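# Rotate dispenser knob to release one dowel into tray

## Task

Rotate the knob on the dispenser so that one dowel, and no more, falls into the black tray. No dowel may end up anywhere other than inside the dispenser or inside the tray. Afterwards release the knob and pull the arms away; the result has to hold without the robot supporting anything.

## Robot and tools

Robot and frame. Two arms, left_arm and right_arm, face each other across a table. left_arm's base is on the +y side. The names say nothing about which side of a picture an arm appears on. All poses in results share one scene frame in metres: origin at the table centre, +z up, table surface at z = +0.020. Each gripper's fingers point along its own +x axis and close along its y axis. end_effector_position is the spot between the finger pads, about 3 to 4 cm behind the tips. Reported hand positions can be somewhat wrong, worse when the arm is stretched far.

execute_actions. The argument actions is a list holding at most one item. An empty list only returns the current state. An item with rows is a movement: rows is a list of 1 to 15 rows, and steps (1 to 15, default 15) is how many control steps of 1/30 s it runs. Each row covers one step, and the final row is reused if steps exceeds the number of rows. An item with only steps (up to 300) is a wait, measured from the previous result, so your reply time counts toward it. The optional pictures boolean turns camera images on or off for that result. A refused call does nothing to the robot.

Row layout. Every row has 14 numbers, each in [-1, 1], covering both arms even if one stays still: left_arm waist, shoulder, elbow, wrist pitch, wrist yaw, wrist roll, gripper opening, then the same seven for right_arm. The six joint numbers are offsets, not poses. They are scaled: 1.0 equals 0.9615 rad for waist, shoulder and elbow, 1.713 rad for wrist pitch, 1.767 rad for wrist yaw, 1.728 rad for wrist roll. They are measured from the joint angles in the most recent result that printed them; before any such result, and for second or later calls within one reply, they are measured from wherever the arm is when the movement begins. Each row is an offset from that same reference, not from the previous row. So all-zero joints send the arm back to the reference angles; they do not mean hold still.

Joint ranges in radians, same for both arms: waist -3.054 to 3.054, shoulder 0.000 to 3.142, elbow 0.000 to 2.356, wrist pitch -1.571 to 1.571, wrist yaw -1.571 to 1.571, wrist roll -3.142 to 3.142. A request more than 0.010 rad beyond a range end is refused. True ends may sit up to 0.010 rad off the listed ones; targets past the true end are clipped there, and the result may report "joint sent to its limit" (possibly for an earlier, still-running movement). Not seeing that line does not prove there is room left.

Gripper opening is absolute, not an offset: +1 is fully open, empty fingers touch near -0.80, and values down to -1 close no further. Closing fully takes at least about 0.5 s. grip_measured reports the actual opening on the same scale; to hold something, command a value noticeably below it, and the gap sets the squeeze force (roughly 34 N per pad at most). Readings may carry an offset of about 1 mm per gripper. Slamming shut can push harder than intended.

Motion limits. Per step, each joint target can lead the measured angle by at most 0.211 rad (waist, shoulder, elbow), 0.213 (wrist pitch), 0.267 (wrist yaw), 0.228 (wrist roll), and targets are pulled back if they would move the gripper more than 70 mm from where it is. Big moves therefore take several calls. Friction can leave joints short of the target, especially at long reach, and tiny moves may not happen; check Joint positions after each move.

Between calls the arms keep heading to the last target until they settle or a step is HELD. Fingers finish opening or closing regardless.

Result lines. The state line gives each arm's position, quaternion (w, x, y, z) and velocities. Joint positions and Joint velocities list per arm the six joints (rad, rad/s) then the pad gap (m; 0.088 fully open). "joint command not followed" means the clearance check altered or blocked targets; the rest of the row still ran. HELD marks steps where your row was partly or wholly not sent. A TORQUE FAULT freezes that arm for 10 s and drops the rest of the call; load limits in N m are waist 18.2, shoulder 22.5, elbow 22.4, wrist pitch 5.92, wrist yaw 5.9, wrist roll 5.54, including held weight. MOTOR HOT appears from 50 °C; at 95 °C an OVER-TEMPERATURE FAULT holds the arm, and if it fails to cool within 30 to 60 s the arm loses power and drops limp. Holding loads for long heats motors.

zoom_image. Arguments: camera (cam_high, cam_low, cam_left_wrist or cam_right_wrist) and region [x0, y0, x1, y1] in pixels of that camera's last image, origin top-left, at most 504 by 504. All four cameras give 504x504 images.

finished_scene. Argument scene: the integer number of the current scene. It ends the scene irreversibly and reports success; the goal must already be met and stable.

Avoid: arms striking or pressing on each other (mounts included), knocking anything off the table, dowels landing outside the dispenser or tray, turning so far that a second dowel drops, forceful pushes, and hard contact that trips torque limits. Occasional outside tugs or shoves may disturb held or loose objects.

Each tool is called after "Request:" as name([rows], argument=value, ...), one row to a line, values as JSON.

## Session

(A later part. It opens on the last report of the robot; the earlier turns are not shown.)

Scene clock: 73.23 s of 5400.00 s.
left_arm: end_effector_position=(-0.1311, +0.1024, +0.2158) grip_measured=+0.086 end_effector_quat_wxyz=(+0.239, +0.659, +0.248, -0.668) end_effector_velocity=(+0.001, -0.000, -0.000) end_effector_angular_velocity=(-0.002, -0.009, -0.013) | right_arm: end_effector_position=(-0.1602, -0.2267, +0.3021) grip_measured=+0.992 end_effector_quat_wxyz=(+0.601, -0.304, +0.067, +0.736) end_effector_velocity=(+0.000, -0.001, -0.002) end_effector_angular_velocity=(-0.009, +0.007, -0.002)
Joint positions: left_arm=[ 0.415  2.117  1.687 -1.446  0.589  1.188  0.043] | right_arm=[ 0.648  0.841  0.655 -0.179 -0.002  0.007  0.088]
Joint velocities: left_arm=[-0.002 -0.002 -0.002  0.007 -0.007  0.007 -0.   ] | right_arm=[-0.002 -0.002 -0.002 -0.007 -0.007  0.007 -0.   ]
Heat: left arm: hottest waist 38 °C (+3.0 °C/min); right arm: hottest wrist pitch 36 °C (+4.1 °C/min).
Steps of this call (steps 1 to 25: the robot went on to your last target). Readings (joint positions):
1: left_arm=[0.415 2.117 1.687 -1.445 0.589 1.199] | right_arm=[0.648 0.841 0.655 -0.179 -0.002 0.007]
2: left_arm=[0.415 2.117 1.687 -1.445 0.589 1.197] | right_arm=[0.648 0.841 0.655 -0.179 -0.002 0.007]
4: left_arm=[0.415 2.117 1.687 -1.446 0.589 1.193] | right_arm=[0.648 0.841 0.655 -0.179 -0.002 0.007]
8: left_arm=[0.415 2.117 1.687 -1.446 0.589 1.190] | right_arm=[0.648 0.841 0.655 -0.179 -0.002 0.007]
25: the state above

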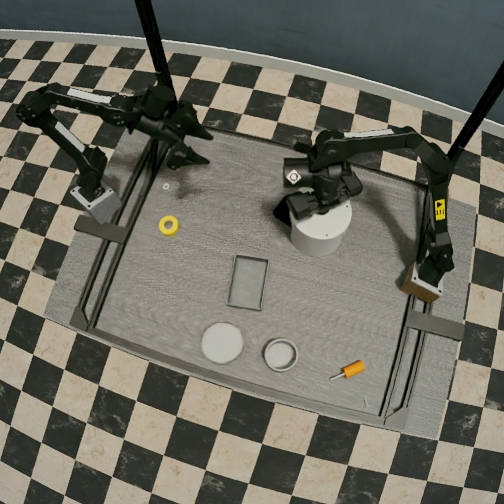

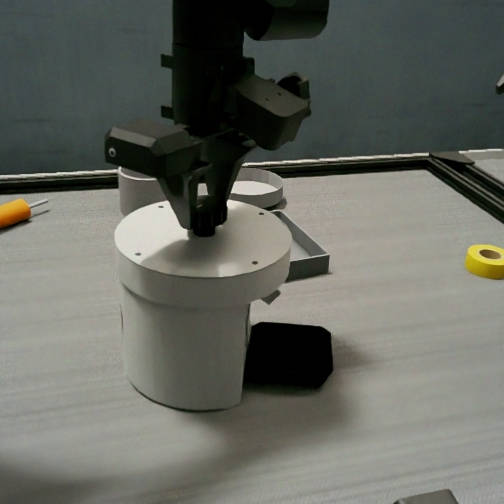

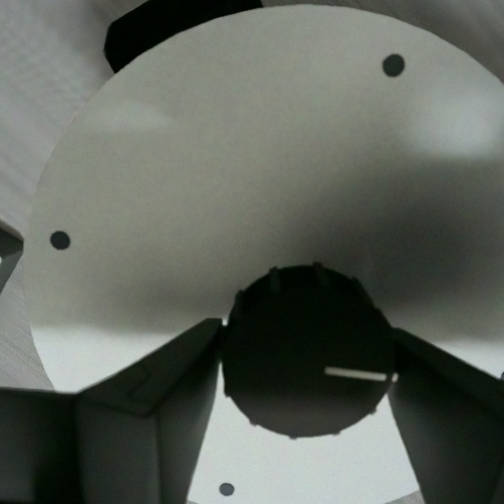

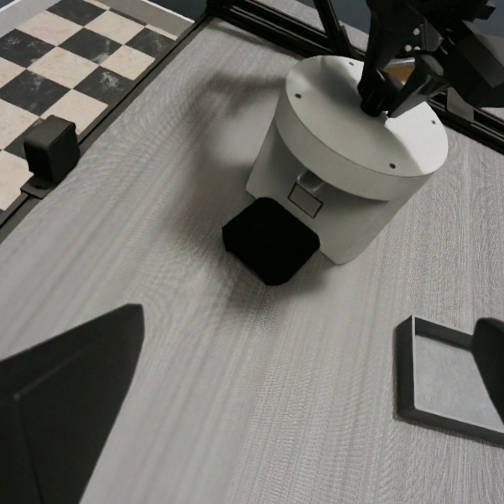

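Request:
execute_actions([
  {"rows":[[0,0,0,0,0,-0.05,-0.4,0,0,0,0,0,0,1],[0,0,0,0,0,-0.25,-0.4,0,0,0,0,0,0,1]]},
], pictures=false)

Request:
execute_actions([
  {"steps":25},
])

Scene clock: 76.37 s of 5400.00 s.
left_arm: end_effector_position=(-0.1316, +0.1030, +0.2158) grip_measured=+0.086 end_effector_quat_wxyz=(+0.369, +0.596, +0.382, -0.602) end_effector_velocity=(-0.000, +0.002, -0.000) end_effector_angular_velocity=(+0.012, -0.007, +0.126) | right_arm: end_effector_position=(-0.1602, -0.2267, +0.3021) grip_measured=+0.992 end_effector_quat_wxyz=(+0.601, -0.304, +0.067, +0.736) end_effector_velocity=(+0.001, -0.001, +0.002) end_effector_angular_velocity=(+0.004, -0.015, +0.011)
Joint positions: left_arm=[ 0.415  2.117  1.687 -1.449  0.59   0.773  0.043] | right_arm=[ 0.648  0.841  0.655 -0.179 -0.002  0.007  0.088]
Joint velocities: left_arm=[-0.002 -0.002 -0.002 -0.007 -0.007 -0.125 -0.   ] | right_arm=[-0.007 -0.007  0.002 -0.007 -0.007 -0.022 -0.   ]
Heat: left arm: hottest waist 38 °C (+2.0 °C/min); right arm: hottest wrist pitch 36 °C (+4.0 °C/min).
Steps of this call (steps 1 to 15: the robot went on to your last target; steps 16 to 79: nothing new was sent; steps 80 to 94: all 15 steps of this action). Readings (joint positions):
80: left_arm=[0.415 2.117 1.687 -1.446 0.589 1.171] | right_arm=[0.648 0.841 0.655 -0.179 -0.002 0.007]
81: left_arm=[0.415 2.117 1.687 -1.446 0.589 1.123] | right_arm=[0.648 0.841 0.655 -0.179 -0.002 0.007]
83: left_arm=[0.415 2.117 1.687 -1.447 0.589 1.022] | right_arm=[0.648 0.841 0.655 -0.179 -0.002 0.007]
87: left_arm=[0.415 2.117 1.687 -1.449 0.590 0.854] | right_arm=[0.648 0.841 0.655 -0.179 -0.002 0.007]
94: the state above

Scene clock: 77.20 s of 5400.00 s.
left_arm: end_effector_position=(-0.1317, +0.1030, +0.2158) grip_measured=+0.086 end_effector_quat_wxyz=(+0.374, +0.593, +0.387, -0.600) end_effector_velocity=(-0.000, +0.002, -0.000) end_effector_angular_velocity=(+0.009, -0.005, -0.005) | right_arm: end_effector_position=(-0.1602, -0.2267, +0.3021) grip_measured=+0.992 end_effector_quat_wxyz=(+0.601, -0.304, +0.067, +0.736) end_effector_velocity=(+0.004, -0.002, -0.004) end_effector_angular_velocity=(-0.017, -0.003, -0.018)
Joint positions: left_arm=[ 0.415  2.117  1.687 -1.449  0.591  0.759  0.043] | right_arm=[ 0.648  0.841  0.655 -0.179 -0.002  0.007  0.088]
Joint velocities: left_arm=[-0.002 -0.002 -0.002 -0.007 -0.007  0.007 -0.   ] | right_arm=[-0.002 -0.002 -0.002 -0.022  0.007  0.007 -0.   ]
Heat: left arm: hottest waist 38 °C (+2.0 °C/min); right arm: hottest wrist pitch 36 °C (+3.0 °C/min).
Steps of this call (steps 1 to 25: the robot went on to your last target). Readings (joint positions):
1: left_arm=[0.415 2.117 1.687 -1.449 0.590 0.770] | right_arm=[0.648 0.841 0.655 -0.179 -0.002 0.007]
2: left_arm=[0.415 2.117 1.687 -1.449 0.590 0.767] | right_arm=[0.648 0.841 0.655 -0.179 -0.002 0.007]
4: left_arm=[0.415 2.117 1.687 -1.449 0.590 0.764] | right_arm=[0.648 0.841 0.655 -0.179 -0.002 0.007]
8: left_arm=[0.415 2.117 1.687 -1.449 0.591 0.761] | right_arm=[0.648 0.841 0.655 -0.179 -0.002 0.007]
25: the state above

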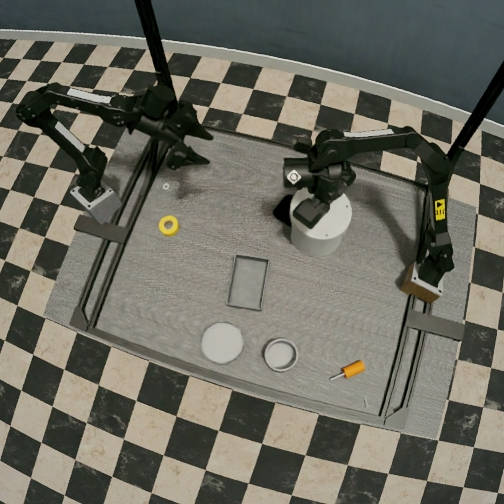

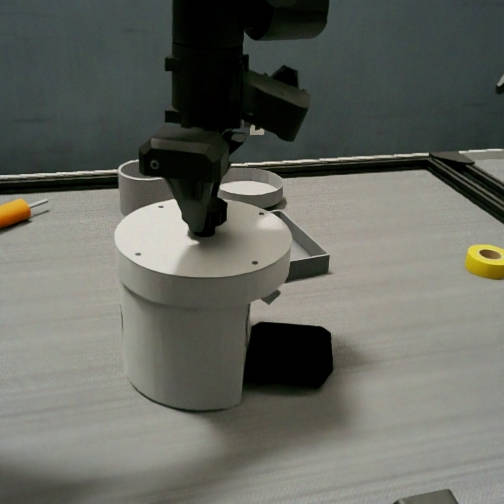

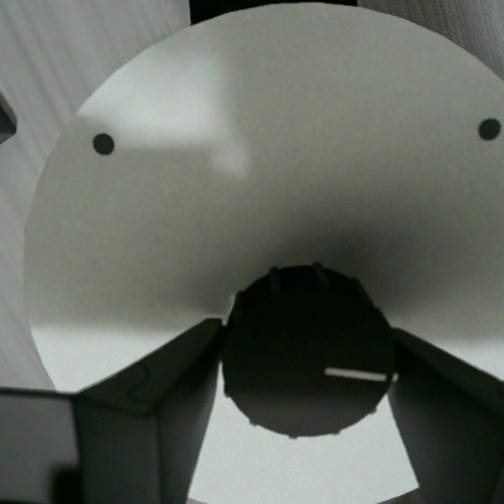

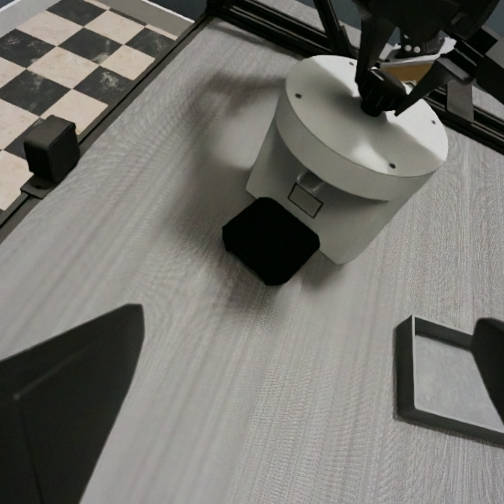

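Request:
execute_actions([
  {"rows":[[0,0,0,0,0,-0.05,-0.4,0,0,0,0,0,0,1],[0,0,0,0,0,-0.25,-0.4,0,0,0,0,0,0,1]]},
], pictures=false)

Request:
execute_actions([
  {"steps":25},
])

Scene clock: 79.90 s of 5400.00 s.
left_arm: end_effector_position=(-0.1325, +0.1032, +0.2160) grip_measured=+0.086 end_effector_quat_wxyz=(+0.486, +0.501, +0.503, -0.509) end_effector_velocity=(-0.000, +0.002, -0.000) end_effector_angular_velocity=(+0.013, -0.006, +0.126) | right_arm: end_effector_position=(-0.1602, -0.2267, +0.3021) grip_measured=+0.992 end_effector_quat_wxyz=(+0.601, -0.304, +0.067, +0.736) end_effector_velocity=(+0.002, -0.000, +0.001) end_effector_angular_velocity=(+0.002, -0.011, -0.005)
Joint positions: left_arm=[ 0.416  2.116  1.687 -1.452  0.597  0.345  0.043] | right_arm=[ 0.648  0.841  0.655 -0.179 -0.002  0.007  0.088]
Joint velocities: left_arm=[-0.002 -0.002 -0.002 -0.007 -0.007 -0.125 -0.   ] | right_arm=[-0.002 -0.002  0.002 -0.007  0.007 -0.007 -0.   ]
Heat: left arm: hottest waist 38 °C (+2.0 °C/min); right arm: hottest wrist pitch 36 °C (+3.0 °C/min).
Steps of this call (steps 1 to 15: the robot went on to your last target; steps 16 to 66: nothing new was sent; steps 67 to 81: all 15 steps of this action). Readings (joint positions):
67: left_arm=[0.415 2.116 1.687 -1.449 0.591 0.742] | right_arm=[0.648 0.841 0.655 -0.179 -0.002 0.007]
68: left_arm=[0.415 2.116 1.687 -1.450 0.591 0.693] | right_arm=[0.648 0.841 0.655 -0.179 -0.002 0.007]
70: left_arm=[0.415 2.116 1.687 -1.450 0.592 0.588] | right_arm=[0.648 0.841 0.655 -0.179 -0.002 0.007]
74: left_arm=[0.416 2.116 1.687 -1.451 0.595 0.425] | right_arm=[0.648 0.841 0.655 -0.179 -0.002 0.007]
81: the state above

Scene clock: 80.73 s of 5400.00 s.
left_arm: end_effector_position=(-0.1325, +0.1032, +0.2160) grip_measured=+0.086 end_effector_quat_wxyz=(+0.490, +0.498, +0.507, -0.505) end_effector_velocity=(-0.000, +0.002, -0.000) end_effector_angular_velocity=(+0.010, -0.005, +0.009) | right_arm: end_effector_position=(-0.1602, -0.2267, +0.3021) grip_measured=+0.992 end_effector_quat_wxyz=(+0.601, -0.304, +0.067, +0.736) end_effector_velocity=(+0.004, +0.001, +0.000) end_effector_angular_velocity=(+0.012, -0.016, -0.015)
Joint positions: left_arm=[ 0.416  2.116  1.687 -1.452  0.597  0.331  0.043] | right_arm=[ 0.648  0.841  0.655 -0.179 -0.002  0.007  0.088]
Joint velocities: left_arm=[-0.002 -0.002 -0.002 -0.007 -0.007 -0.007  0.   ] | right_arm=[-0.002 -0.002 -0.007  0.007  0.022 -0.007 -0.   ]
Heat: left arm: hottest waist 38 °C (+2.0 °C/min); right arm: hottest wrist pitch 36 °C (+3.0 °C/min).
Steps of this call (steps 1 to 25: the robot went on to your last target). Readings (joint positions):
1: left_arm=[0.416 2.116 1.687 -1.452 0.597 0.342] | right_arm=[0.648 0.841 0.655 -0.179 -0.002 0.007]
2: left_arm=[0.416 2.116 1.687 -1.452 0.597 0.339] | right_arm=[0.648 0.841 0.655 -0.179 -0.002 0.007]
4: left_arm=[0.416 2.116 1.687 -1.452 0.597 0.336] | right_arm=[0.648 0.841 0.655 -0.179 -0.002 0.007]
8: left_arm=[0.416 2.116 1.687 -1.452 0.597 0.333] | right_arm=[0.648 0.841 0.655 -0.179 -0.002 0.007]
25: the state above

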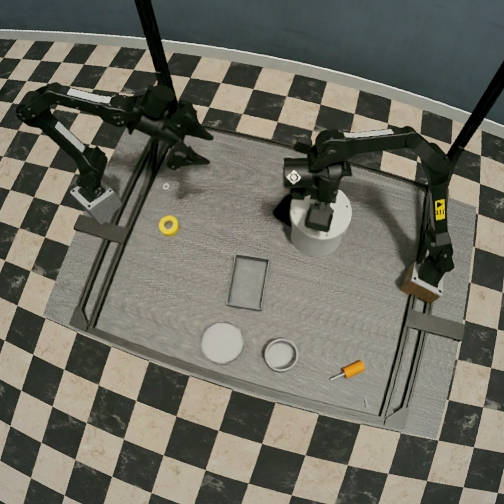

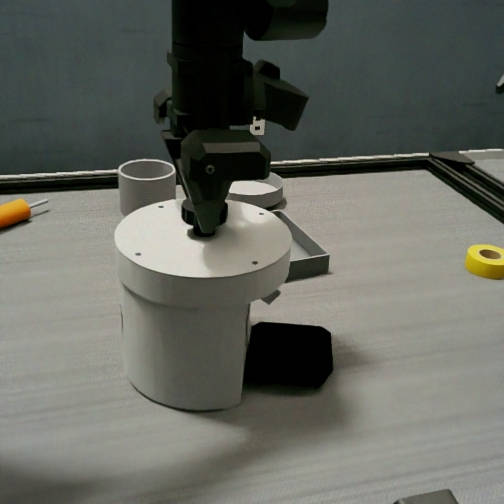

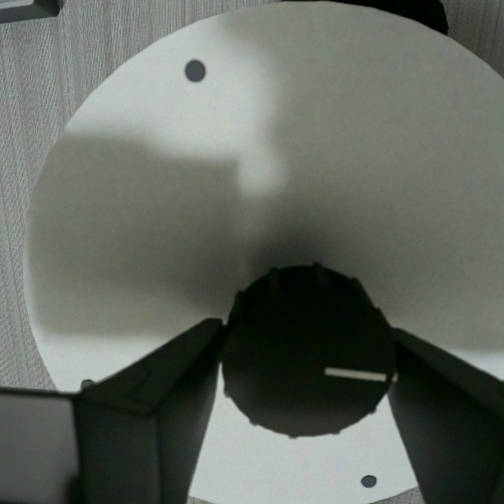

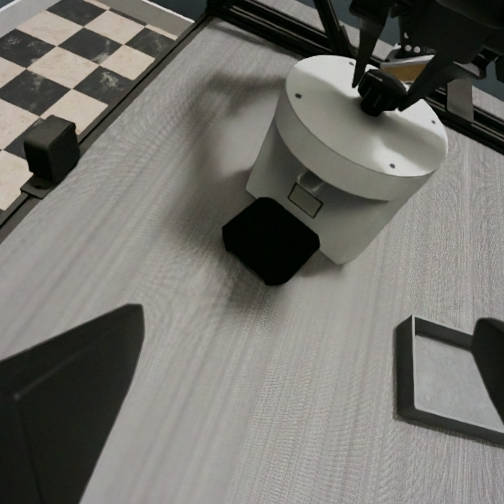

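Request:
execute_actions([
  {"rows":[[0,0,0,0,0,-0.05,-0.4,0,0,0,0,0,0,1],[0,0,0,0,0,-0.25,-0.4,0,0,0,0,0,0,1]]},
], pictures=false)

Request:
execute_actions([
  {"steps":25},
])

Scene clock: 83.63 s of 5400.00 s.
left_arm: end_effector_position=(-0.1333, +0.1029, +0.2165) grip_measured=+0.085 end_effector_quat_wxyz=(+0.580, +0.383, +0.602, -0.393) end_effector_velocity=(-0.005, +0.004, -0.001) end_effector_angular_velocity=(+0.024, +0.011, +0.131) | right_arm: end_effector_position=(-0.1602, -0.2267, +0.3021) grip_measured=+0.992 end_effector_quat_wxyz=(+0.601, -0.304, +0.067, +0.736) end_effector_velocity=(+0.003, -0.001, -0.001) end_effector_angular_velocity=(-0.004, +0.000, -0.014)
Joint positions: left_arm=[ 0.417  2.116  1.687 -1.452  0.605 -0.082  0.043] | right_arm=[ 0.648  0.841  0.655 -0.179 -0.002  0.007  0.088]
Joint velocities: left_arm=[-0.007 -0.002 -0.002 -0.022  0.007 -0.125 -0.   ] | right_arm=[-0.002 -0.002 -0.002 -0.007  0.007  0.007 -0.   ]
Heat: left arm: hottest waist 38 °C (+1.0 °C/min); right arm: hottest wrist pitch 36 °C (+3.0 °C/min).
Steps of this call (steps 1 to 15: the robot went on to your last target; steps 16 to 72: nothing new was sent; steps 73 to 87: all 15 steps of this action). Readings (joint positions):
73: left_arm=[0.416 2.116 1.687 -1.452 0.596 0.315] | right_arm=[0.648 0.841 0.655 -0.179 -0.002 0.007]
74: left_arm=[0.416 2.116 1.687 -1.452 0.597 0.267] | right_arm=[0.648 0.841 0.655 -0.179 -0.002 0.007]
76: left_arm=[0.416 2.116 1.687 -1.452 0.600 0.161] | right_arm=[0.648 0.841 0.655 -0.179 -0.002 0.007]
80: left_arm=[0.417 2.116 1.687 -1.452 0.604 -0.003] | right_arm=[0.648 0.841 0.655 -0.179 -0.002 0.007]
87: the state above

Scene clock: 84.47 s of 5400.00 s.
left_arm: end_effector_position=(-0.1333, +0.1029, +0.2165) grip_measured=+0.085 end_effector_quat_wxyz=(+0.583, +0.379, +0.605, -0.389) end_effector_velocity=(-0.002, +0.001, -0.002) end_effector_angular_velocity=(+0.009, +0.010, -0.003) | right_arm: end_effector_position=(-0.1602, -0.2267, +0.3021) grip_measured=+0.992 end_effector_quat_wxyz=(+0.601, -0.304, +0.067, +0.736) end_effector_velocity=(-0.004, +0.000, +0.002) end_effector_angular_velocity=(+0.005, +0.007, +0.023)
Joint positions: left_arm=[ 0.417  2.116  1.687 -1.452  0.605 -0.096  0.043] | right_arm=[ 0.648  0.841  0.655 -0.179 -0.002  0.007  0.088]
Joint velocities: left_arm=[-0.002  0.002 -0.002 -0.007  0.007  0.007 -0.   ] | right_arm=[-0.002 -0.002  0.002  0.007 -0.022 -0.007 -0.   ]
Heat: left arm: hottest waist 38 °C (+1.0 °C/min); right arm: hottest wrist pitch 36 °C (+3.0 °C/min).
Steps of this call (steps 1 to 25: the robot went on to your last target). Readings (joint positions):
1: left_arm=[0.417 2.116 1.687 -1.452 0.605 -0.085] | right_arm=[0.648 0.841 0.655 -0.179 -0.002 0.007]
2: left_arm=[0.417 2.116 1.687 -1.452 0.606 -0.087] | right_arm=[0.648 0.841 0.655 -0.179 -0.002 0.007]
4: left_arm=[0.417 2.116 1.687 -1.452 0.606 -0.091] | right_arm=[0.648 0.841 0.655 -0.179 -0.002 0.007]
8: left_arm=[0.417 2.116 1.687 -1.452 0.606 -0.094] | right_arm=[0.648 0.841 0.655 -0.179 -0.002 0.007]
25: the state above

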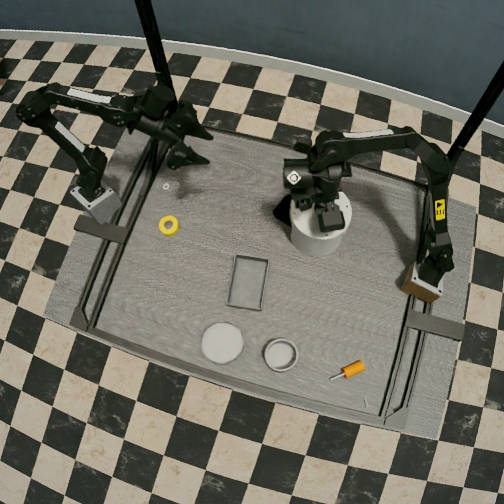

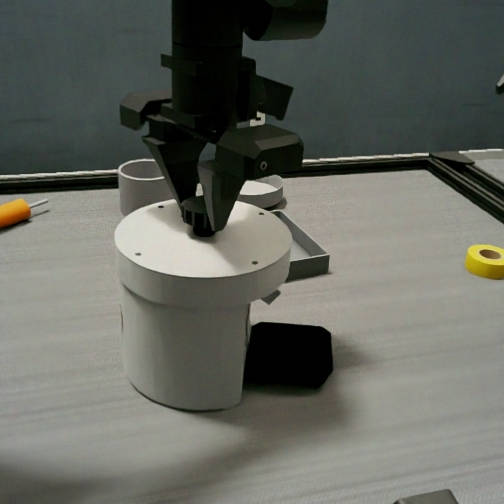

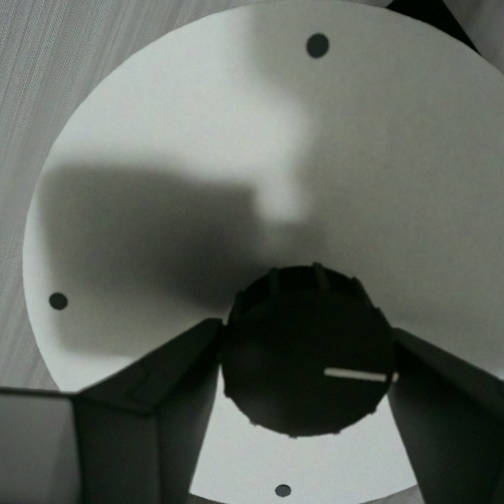

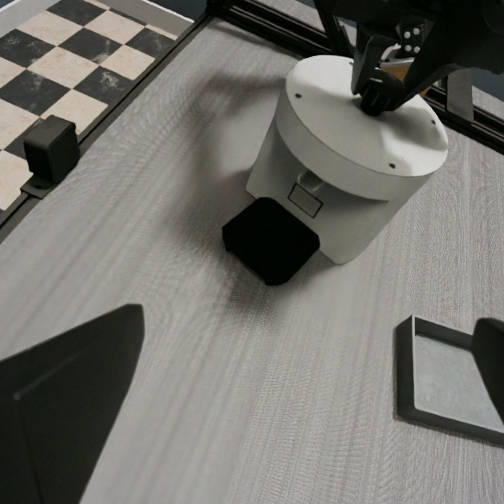

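Request:
execute_actions([
  {"rows":[[0,0,0,0,0,-0.05,-0.4,0,0,0,0,0,0,1],[0,0,0,0,0,-0.25,-0.4,0,0,0,0,0,0,1]]},
], pictures=false)

Request:
execute_actions([
  {"steps":25},
])

Scene clock: 88.97 s of 5400.00 s.
left_arm: end_effector_position=(-0.1339, +0.1024, +0.2169) grip_measured=+0.084 end_effector_quat_wxyz=(+0.646, +0.249, +0.674, -0.259) end_effector_velocity=(-0.000, +0.002, -0.000) end_effector_angular_velocity=(+0.015, -0.005, +0.126) | right_arm: end_effector_position=(-0.1602, -0.2267, +0.3021) grip_measured=+0.992 end_effector_quat_wxyz=(+0.601, -0.304, +0.067, +0.736) end_effector_velocity=(-0.002, -0.000, -0.001) end_effector_angular_velocity=(-0.002, -0.020, +0.035)
Joint positions: left_arm=[ 0.419  2.116  1.687 -1.452  0.614 -0.507  0.043] | right_arm=[ 0.648  0.841  0.655 -0.179 -0.002  0.007  0.088]
Joint velocities: left_arm=[-0.002 -0.002 -0.002 -0.007 -0.007 -0.125 -0.   ] | right_arm=[-0.002  0.002 -0.002  0.007 -0.022 -0.037 -0.   ]
Heat: left arm: hottest waist 38 °C (+1.0 °C/min); right arm: hottest wrist pitch 36 °C (+2.0 °C/min).
Steps of this call (steps 1 to 15: the robot went on to your last target; steps 16 to 90: nothing new was sent; then 1.00 s passed at rest; steps 91 to 105: all 15 steps of this action). Readings (joint positions):
91: left_arm=[0.417 2.116 1.687 -1.453 0.605 -0.112] | right_arm=[0.648 0.841 0.655 -0.179 -0.002 0.007]
92: left_arm=[0.417 2.116 1.687 -1.452 0.606 -0.160] | right_arm=[0.648 0.841 0.655 -0.179 -0.002 0.007]
94: left_arm=[0.418 2.116 1.687 -1.452 0.609 -0.264] | right_arm=[0.648 0.841 0.655 -0.179 -0.002 0.007]
98: left_arm=[0.419 2.116 1.687 -1.452 0.613 -0.433] | right_arm=[0.648 0.841 0.655 -0.179 -0.002 0.007]
105: the state above

Scene clock: 89.80 s of 5400.00 s.
left_arm: end_effector_position=(-0.1339, +0.1024, +0.2169) grip_measured=+0.083 end_effector_quat_wxyz=(+0.648, +0.245, +0.675, -0.254) end_effector_velocity=(-0.003, +0.002, +0.001) end_effector_angular_velocity=(+0.001, +0.007, -0.008) | right_arm: end_effector_position=(-0.1602, -0.2267, +0.3021) grip_measured=+0.992 end_effector_quat_wxyz=(+0.601, -0.304, +0.067, +0.736) end_effector_velocity=(+0.000, -0.001, -0.002) end_effector_angular_velocity=(-0.005, -0.030, +0.021)
Joint positions: left_arm=[ 0.419  2.116  1.687 -1.452  0.614 -0.522  0.043] | right_arm=[ 0.648  0.841  0.655 -0.179 -0.002  0.007  0.088]
Joint velocities: left_arm=[-0.002 -0.007 -0.002 -0.007  0.007  0.007 -0.   ] | right_arm=[-0.002 -0.002 -0.002 -0.007 -0.007 -0.037  0.   ]
Heat: left arm: hottest waist 38 °C (+1.0 °C/min); right arm: hottest wrist pitch 36 °C (+2.0 °C/min).
Steps of this call (steps 1 to 25: the robot went on to your last target). Readings (joint positions):
1: left_arm=[0.419 2.116 1.687 -1.452 0.614 -0.511] | right_arm=[0.648 0.841 0.655 -0.179 -0.002 0.007]
2: left_arm=[0.419 2.116 1.687 -1.452 0.614 -0.513] | right_arm=[0.648 0.841 0.655 -0.179 -0.002 0.007]
4: left_arm=[0.419 2.116 1.687 -1.452 0.614 -0.517] | right_arm=[0.648 0.841 0.655 -0.179 -0.002 0.007]
8: left_arm=[0.419 2.116 1.687 -1.452 0.614 -0.520] | right_arm=[0.648 0.841 0.655 -0.179 -0.002 0.007]
25: the state above

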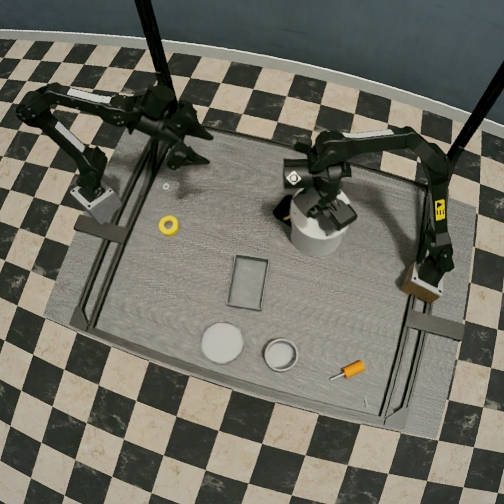

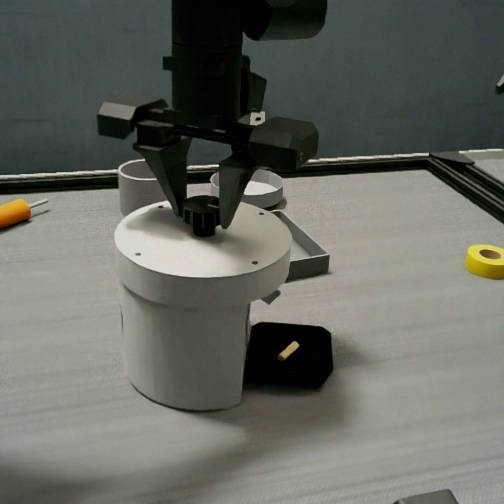

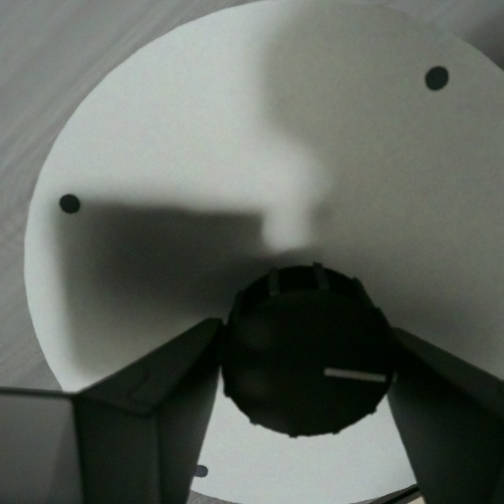

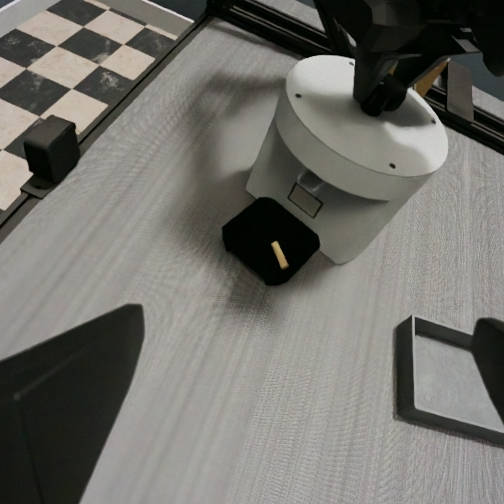

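Request:
execute_actions([
  {"rows":[[0,0,0,0,0,0,1,0,0,0,0,0,0,1]],"steps":12},
], pictures=false)

Request:
execute_actions([
  {"rows":[[0,-0.5,0,0,0,0,1,0,0,0,0,0,0,1]]},
], pictures=false)

Request:
execute_actions([
  {"steps":12},
])

Scene clock: 93.57 s of 5400.00 s.
left_arm: end_effector_position=(-0.1335, +0.1026, +0.2167) grip_measured=+0.977 end_effector_quat_wxyz=(+0.648, +0.245, +0.675, -0.253) end_effector_velocity=(-0.002, -0.002, +0.001) end_effector_angular_velocity=(-0.011, +0.003, -0.016) | right_arm: end_effector_position=(-0.1602, -0.2267, +0.3021) grip_measured=+0.992 end_effector_quat_wxyz=(+0.601, -0.304, +0.067, +0.736) end_effector_velocity=(-0.000, +0.001, -0.001) end_effector_angular_velocity=(+0.001, -0.002, +0.008)
Joint positions: left_arm=[ 0.419  2.117  1.686 -1.452  0.612 -0.522  0.087] | right_arm=[ 0.648  0.841  0.655 -0.179 -0.002  0.007  0.088]
Joint velocities: left_arm=[-0.002 -0.002  0.002  0.007  0.007  0.007  0.044] | right_arm=[-0.002  0.002 -0.002  0.007 -0.007 -0.007  0.   ]
Heat: left arm: hottest waist 38 °C (+1.0 °C/min); right arm: hottest wrist pitch 36 °C (+2.0 °C/min).
Steps of this call (steps 1 to 15: the robot went on to your last target; steps 16 to 90: nothing new was sent; then 0.37 s passed at rest; steps 91 to 102: all 12 steps of this action). Readings (joint positions):
91: left_arm=[0.419 2.117 1.686 -1.452 0.612 -0.523] | right_arm=[0.648 0.841 0.655 -0.179 -0.002 0.007]
92: left_arm=[0.419 2.117 1.686 -1.452 0.612 -0.523] | right_arm=[0.648 0.841 0.655 -0.179 -0.002 0.007]
94: left_arm=[0.419 2.117 1.686 -1.452 0.612 -0.523] | right_arm=[0.648 0.841 0.655 -0.179 -0.002 0.007]
98: left_arm=[0.419 2.117 1.686 -1.452 0.612 -0.522] | right_arm=[0.648 0.841 0.655 -0.179 -0.002 0.007]
102: the state above

Scene clock: 94.07 s of 5400.00 s.
left_arm: end_effector_position=(-0.2263, +0.1510, +0.3297) grip_measured=+1.000 end_effector_quat_wxyz=(+0.686, +0.218, +0.536, -0.442) end_effector_velocity=(+0.001, +0.004, +0.001) end_effector_angular_velocity=(-0.000, -0.013, +0.025) | right_arm: end_effector_position=(-0.1602, -0.2267, +0.3021) grip_measured=+0.992 end_effector_quat_wxyz=(+0.601, -0.304, +0.067, +0.736) end_effector_velocity=(+0.000, -0.000, -0.001) end_effector_angular_velocity=(-0.000, +0.010, +0.000)
Joint positions: left_arm=[ 0.42   1.645  1.692 -1.45   0.612 -0.523  0.088] | right_arm=[ 0.648  0.841  0.655 -0.179 -0.002  0.007  0.088]
Joint velocities: left_arm=[-0.002 -0.012 -0.002 -0.007 -0.022 -0.022  0.   ] | right_arm=[-0.002 -0.002 -0.007  0.007 -0.007  0.007 -0.   ]
Heat: left arm: hottest waist 38 °C (+1.0 °C/min); right arm: hottest wrist pitch 36 °C (+2.0 °C/min).
Steps of this call (steps 1 to 15: all 15 steps of this action). Readings (joint positions):
1: left_arm=[0.420 2.092 1.685 -1.447 0.612 -0.522] | right_arm=[0.648 0.841 0.655 -0.179 -0.002 0.007]
2: left_arm=[0.420 2.066 1.678 -1.447 0.610 -0.523] | right_arm=[0.648 0.841 0.655 -0.179 -0.002 0.007]
4: left_arm=[0.420 1.985 1.676 -1.449 0.610 -0.523] | right_arm=[0.648 0.841 0.655 -0.179 -0.002 0.007]
8: left_arm=[0.420 1.782 1.682 -1.449 0.610 -0.523] | right_arm=[0.648 0.841 0.655 -0.179 -0.002 0.007]
15: the state above

Scene clock: 94.47 s of 5400.00 s.
left_arm: end_effector_position=(-0.2269, +0.1516, +0.3304) grip_measured=+1.000 end_effector_quat_wxyz=(+0.686, +0.218, +0.535, -0.443) end_effector_velocity=(+0.001, +0.001, -0.001) end_effector_angular_velocity=(-0.001, -0.020, +0.005) | right_arm: end_effector_position=(-0.1602, -0.2267, +0.3021) grip_measured=+0.992 end_effector_quat_wxyz=(+0.601, -0.304, +0.067, +0.736) end_effector_velocity=(+0.002, -0.001, +0.000) end_effector_angular_velocity=(+0.001, +0.002, -0.013)
Joint positions: left_arm=[ 0.42   1.641  1.692 -1.45   0.612 -0.523  0.088] | right_arm=[ 0.648  0.841  0.655 -0.179 -0.002  0.007  0.088]
Joint velocities: left_arm=[-0.007 -0.007 -0.007  0.007 -0.022 -0.007  0.   ] | right_arm=[-0.002 -0.007 -0.002 -0.007  0.007  0.007 -0.   ]
Heat: left arm: hottest waist 38 °C (+1.0 °C/min); right arm: hottest wrist pitch 36 °C (+2.0 °C/min).
Steps of this call (steps 1 to 12: the robot went on to your last target). Readings (joint positions):
1: left_arm=[0.420 1.645 1.692 -1.450 0.612 -0.523] | right_arm=[0.648 0.841 0.655 -0.179 -0.002 0.007]
2: left_arm=[0.420 1.645 1.692 -1.450 0.612 -0.523] | right_arm=[0.648 0.841 0.655 -0.179 -0.002 0.007]
4: left_arm=[0.420 1.644 1.692 -1.450 0.612 -0.523] | right_arm=[0.648 0.841 0.655 -0.179 -0.002 0.007]
8: left_arm=[0.420 1.642 1.692 -1.450 0.612 -0.523] | right_arm=[0.648 0.841 0.655 -0.179 -0.002 0.007]
12: the state above

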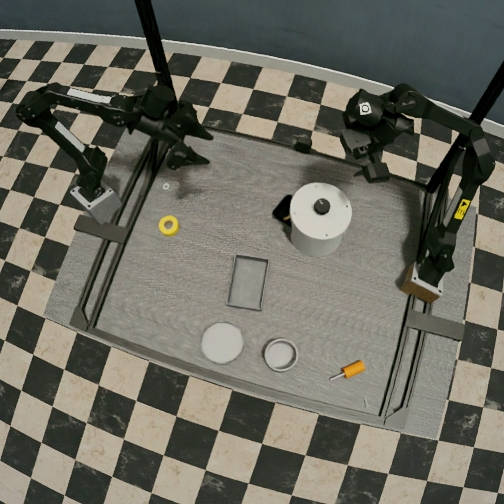

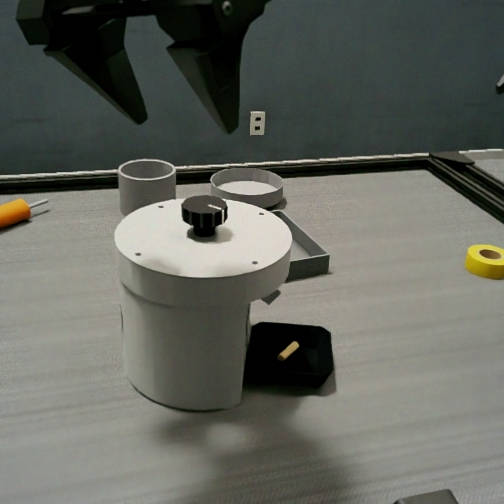

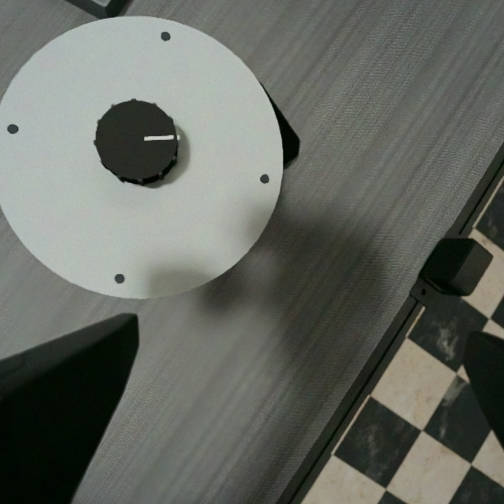

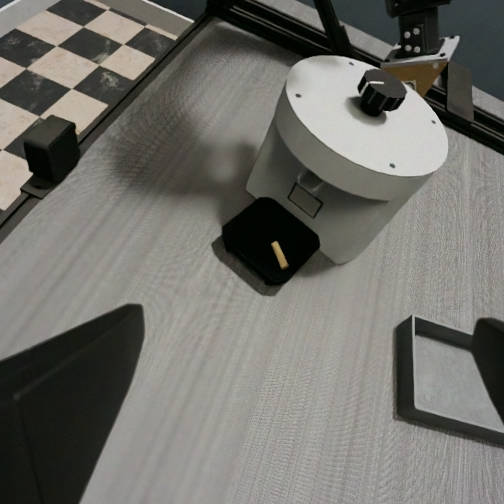

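Request:
finished_scene(scene=2)

The scene is finished: the task was done.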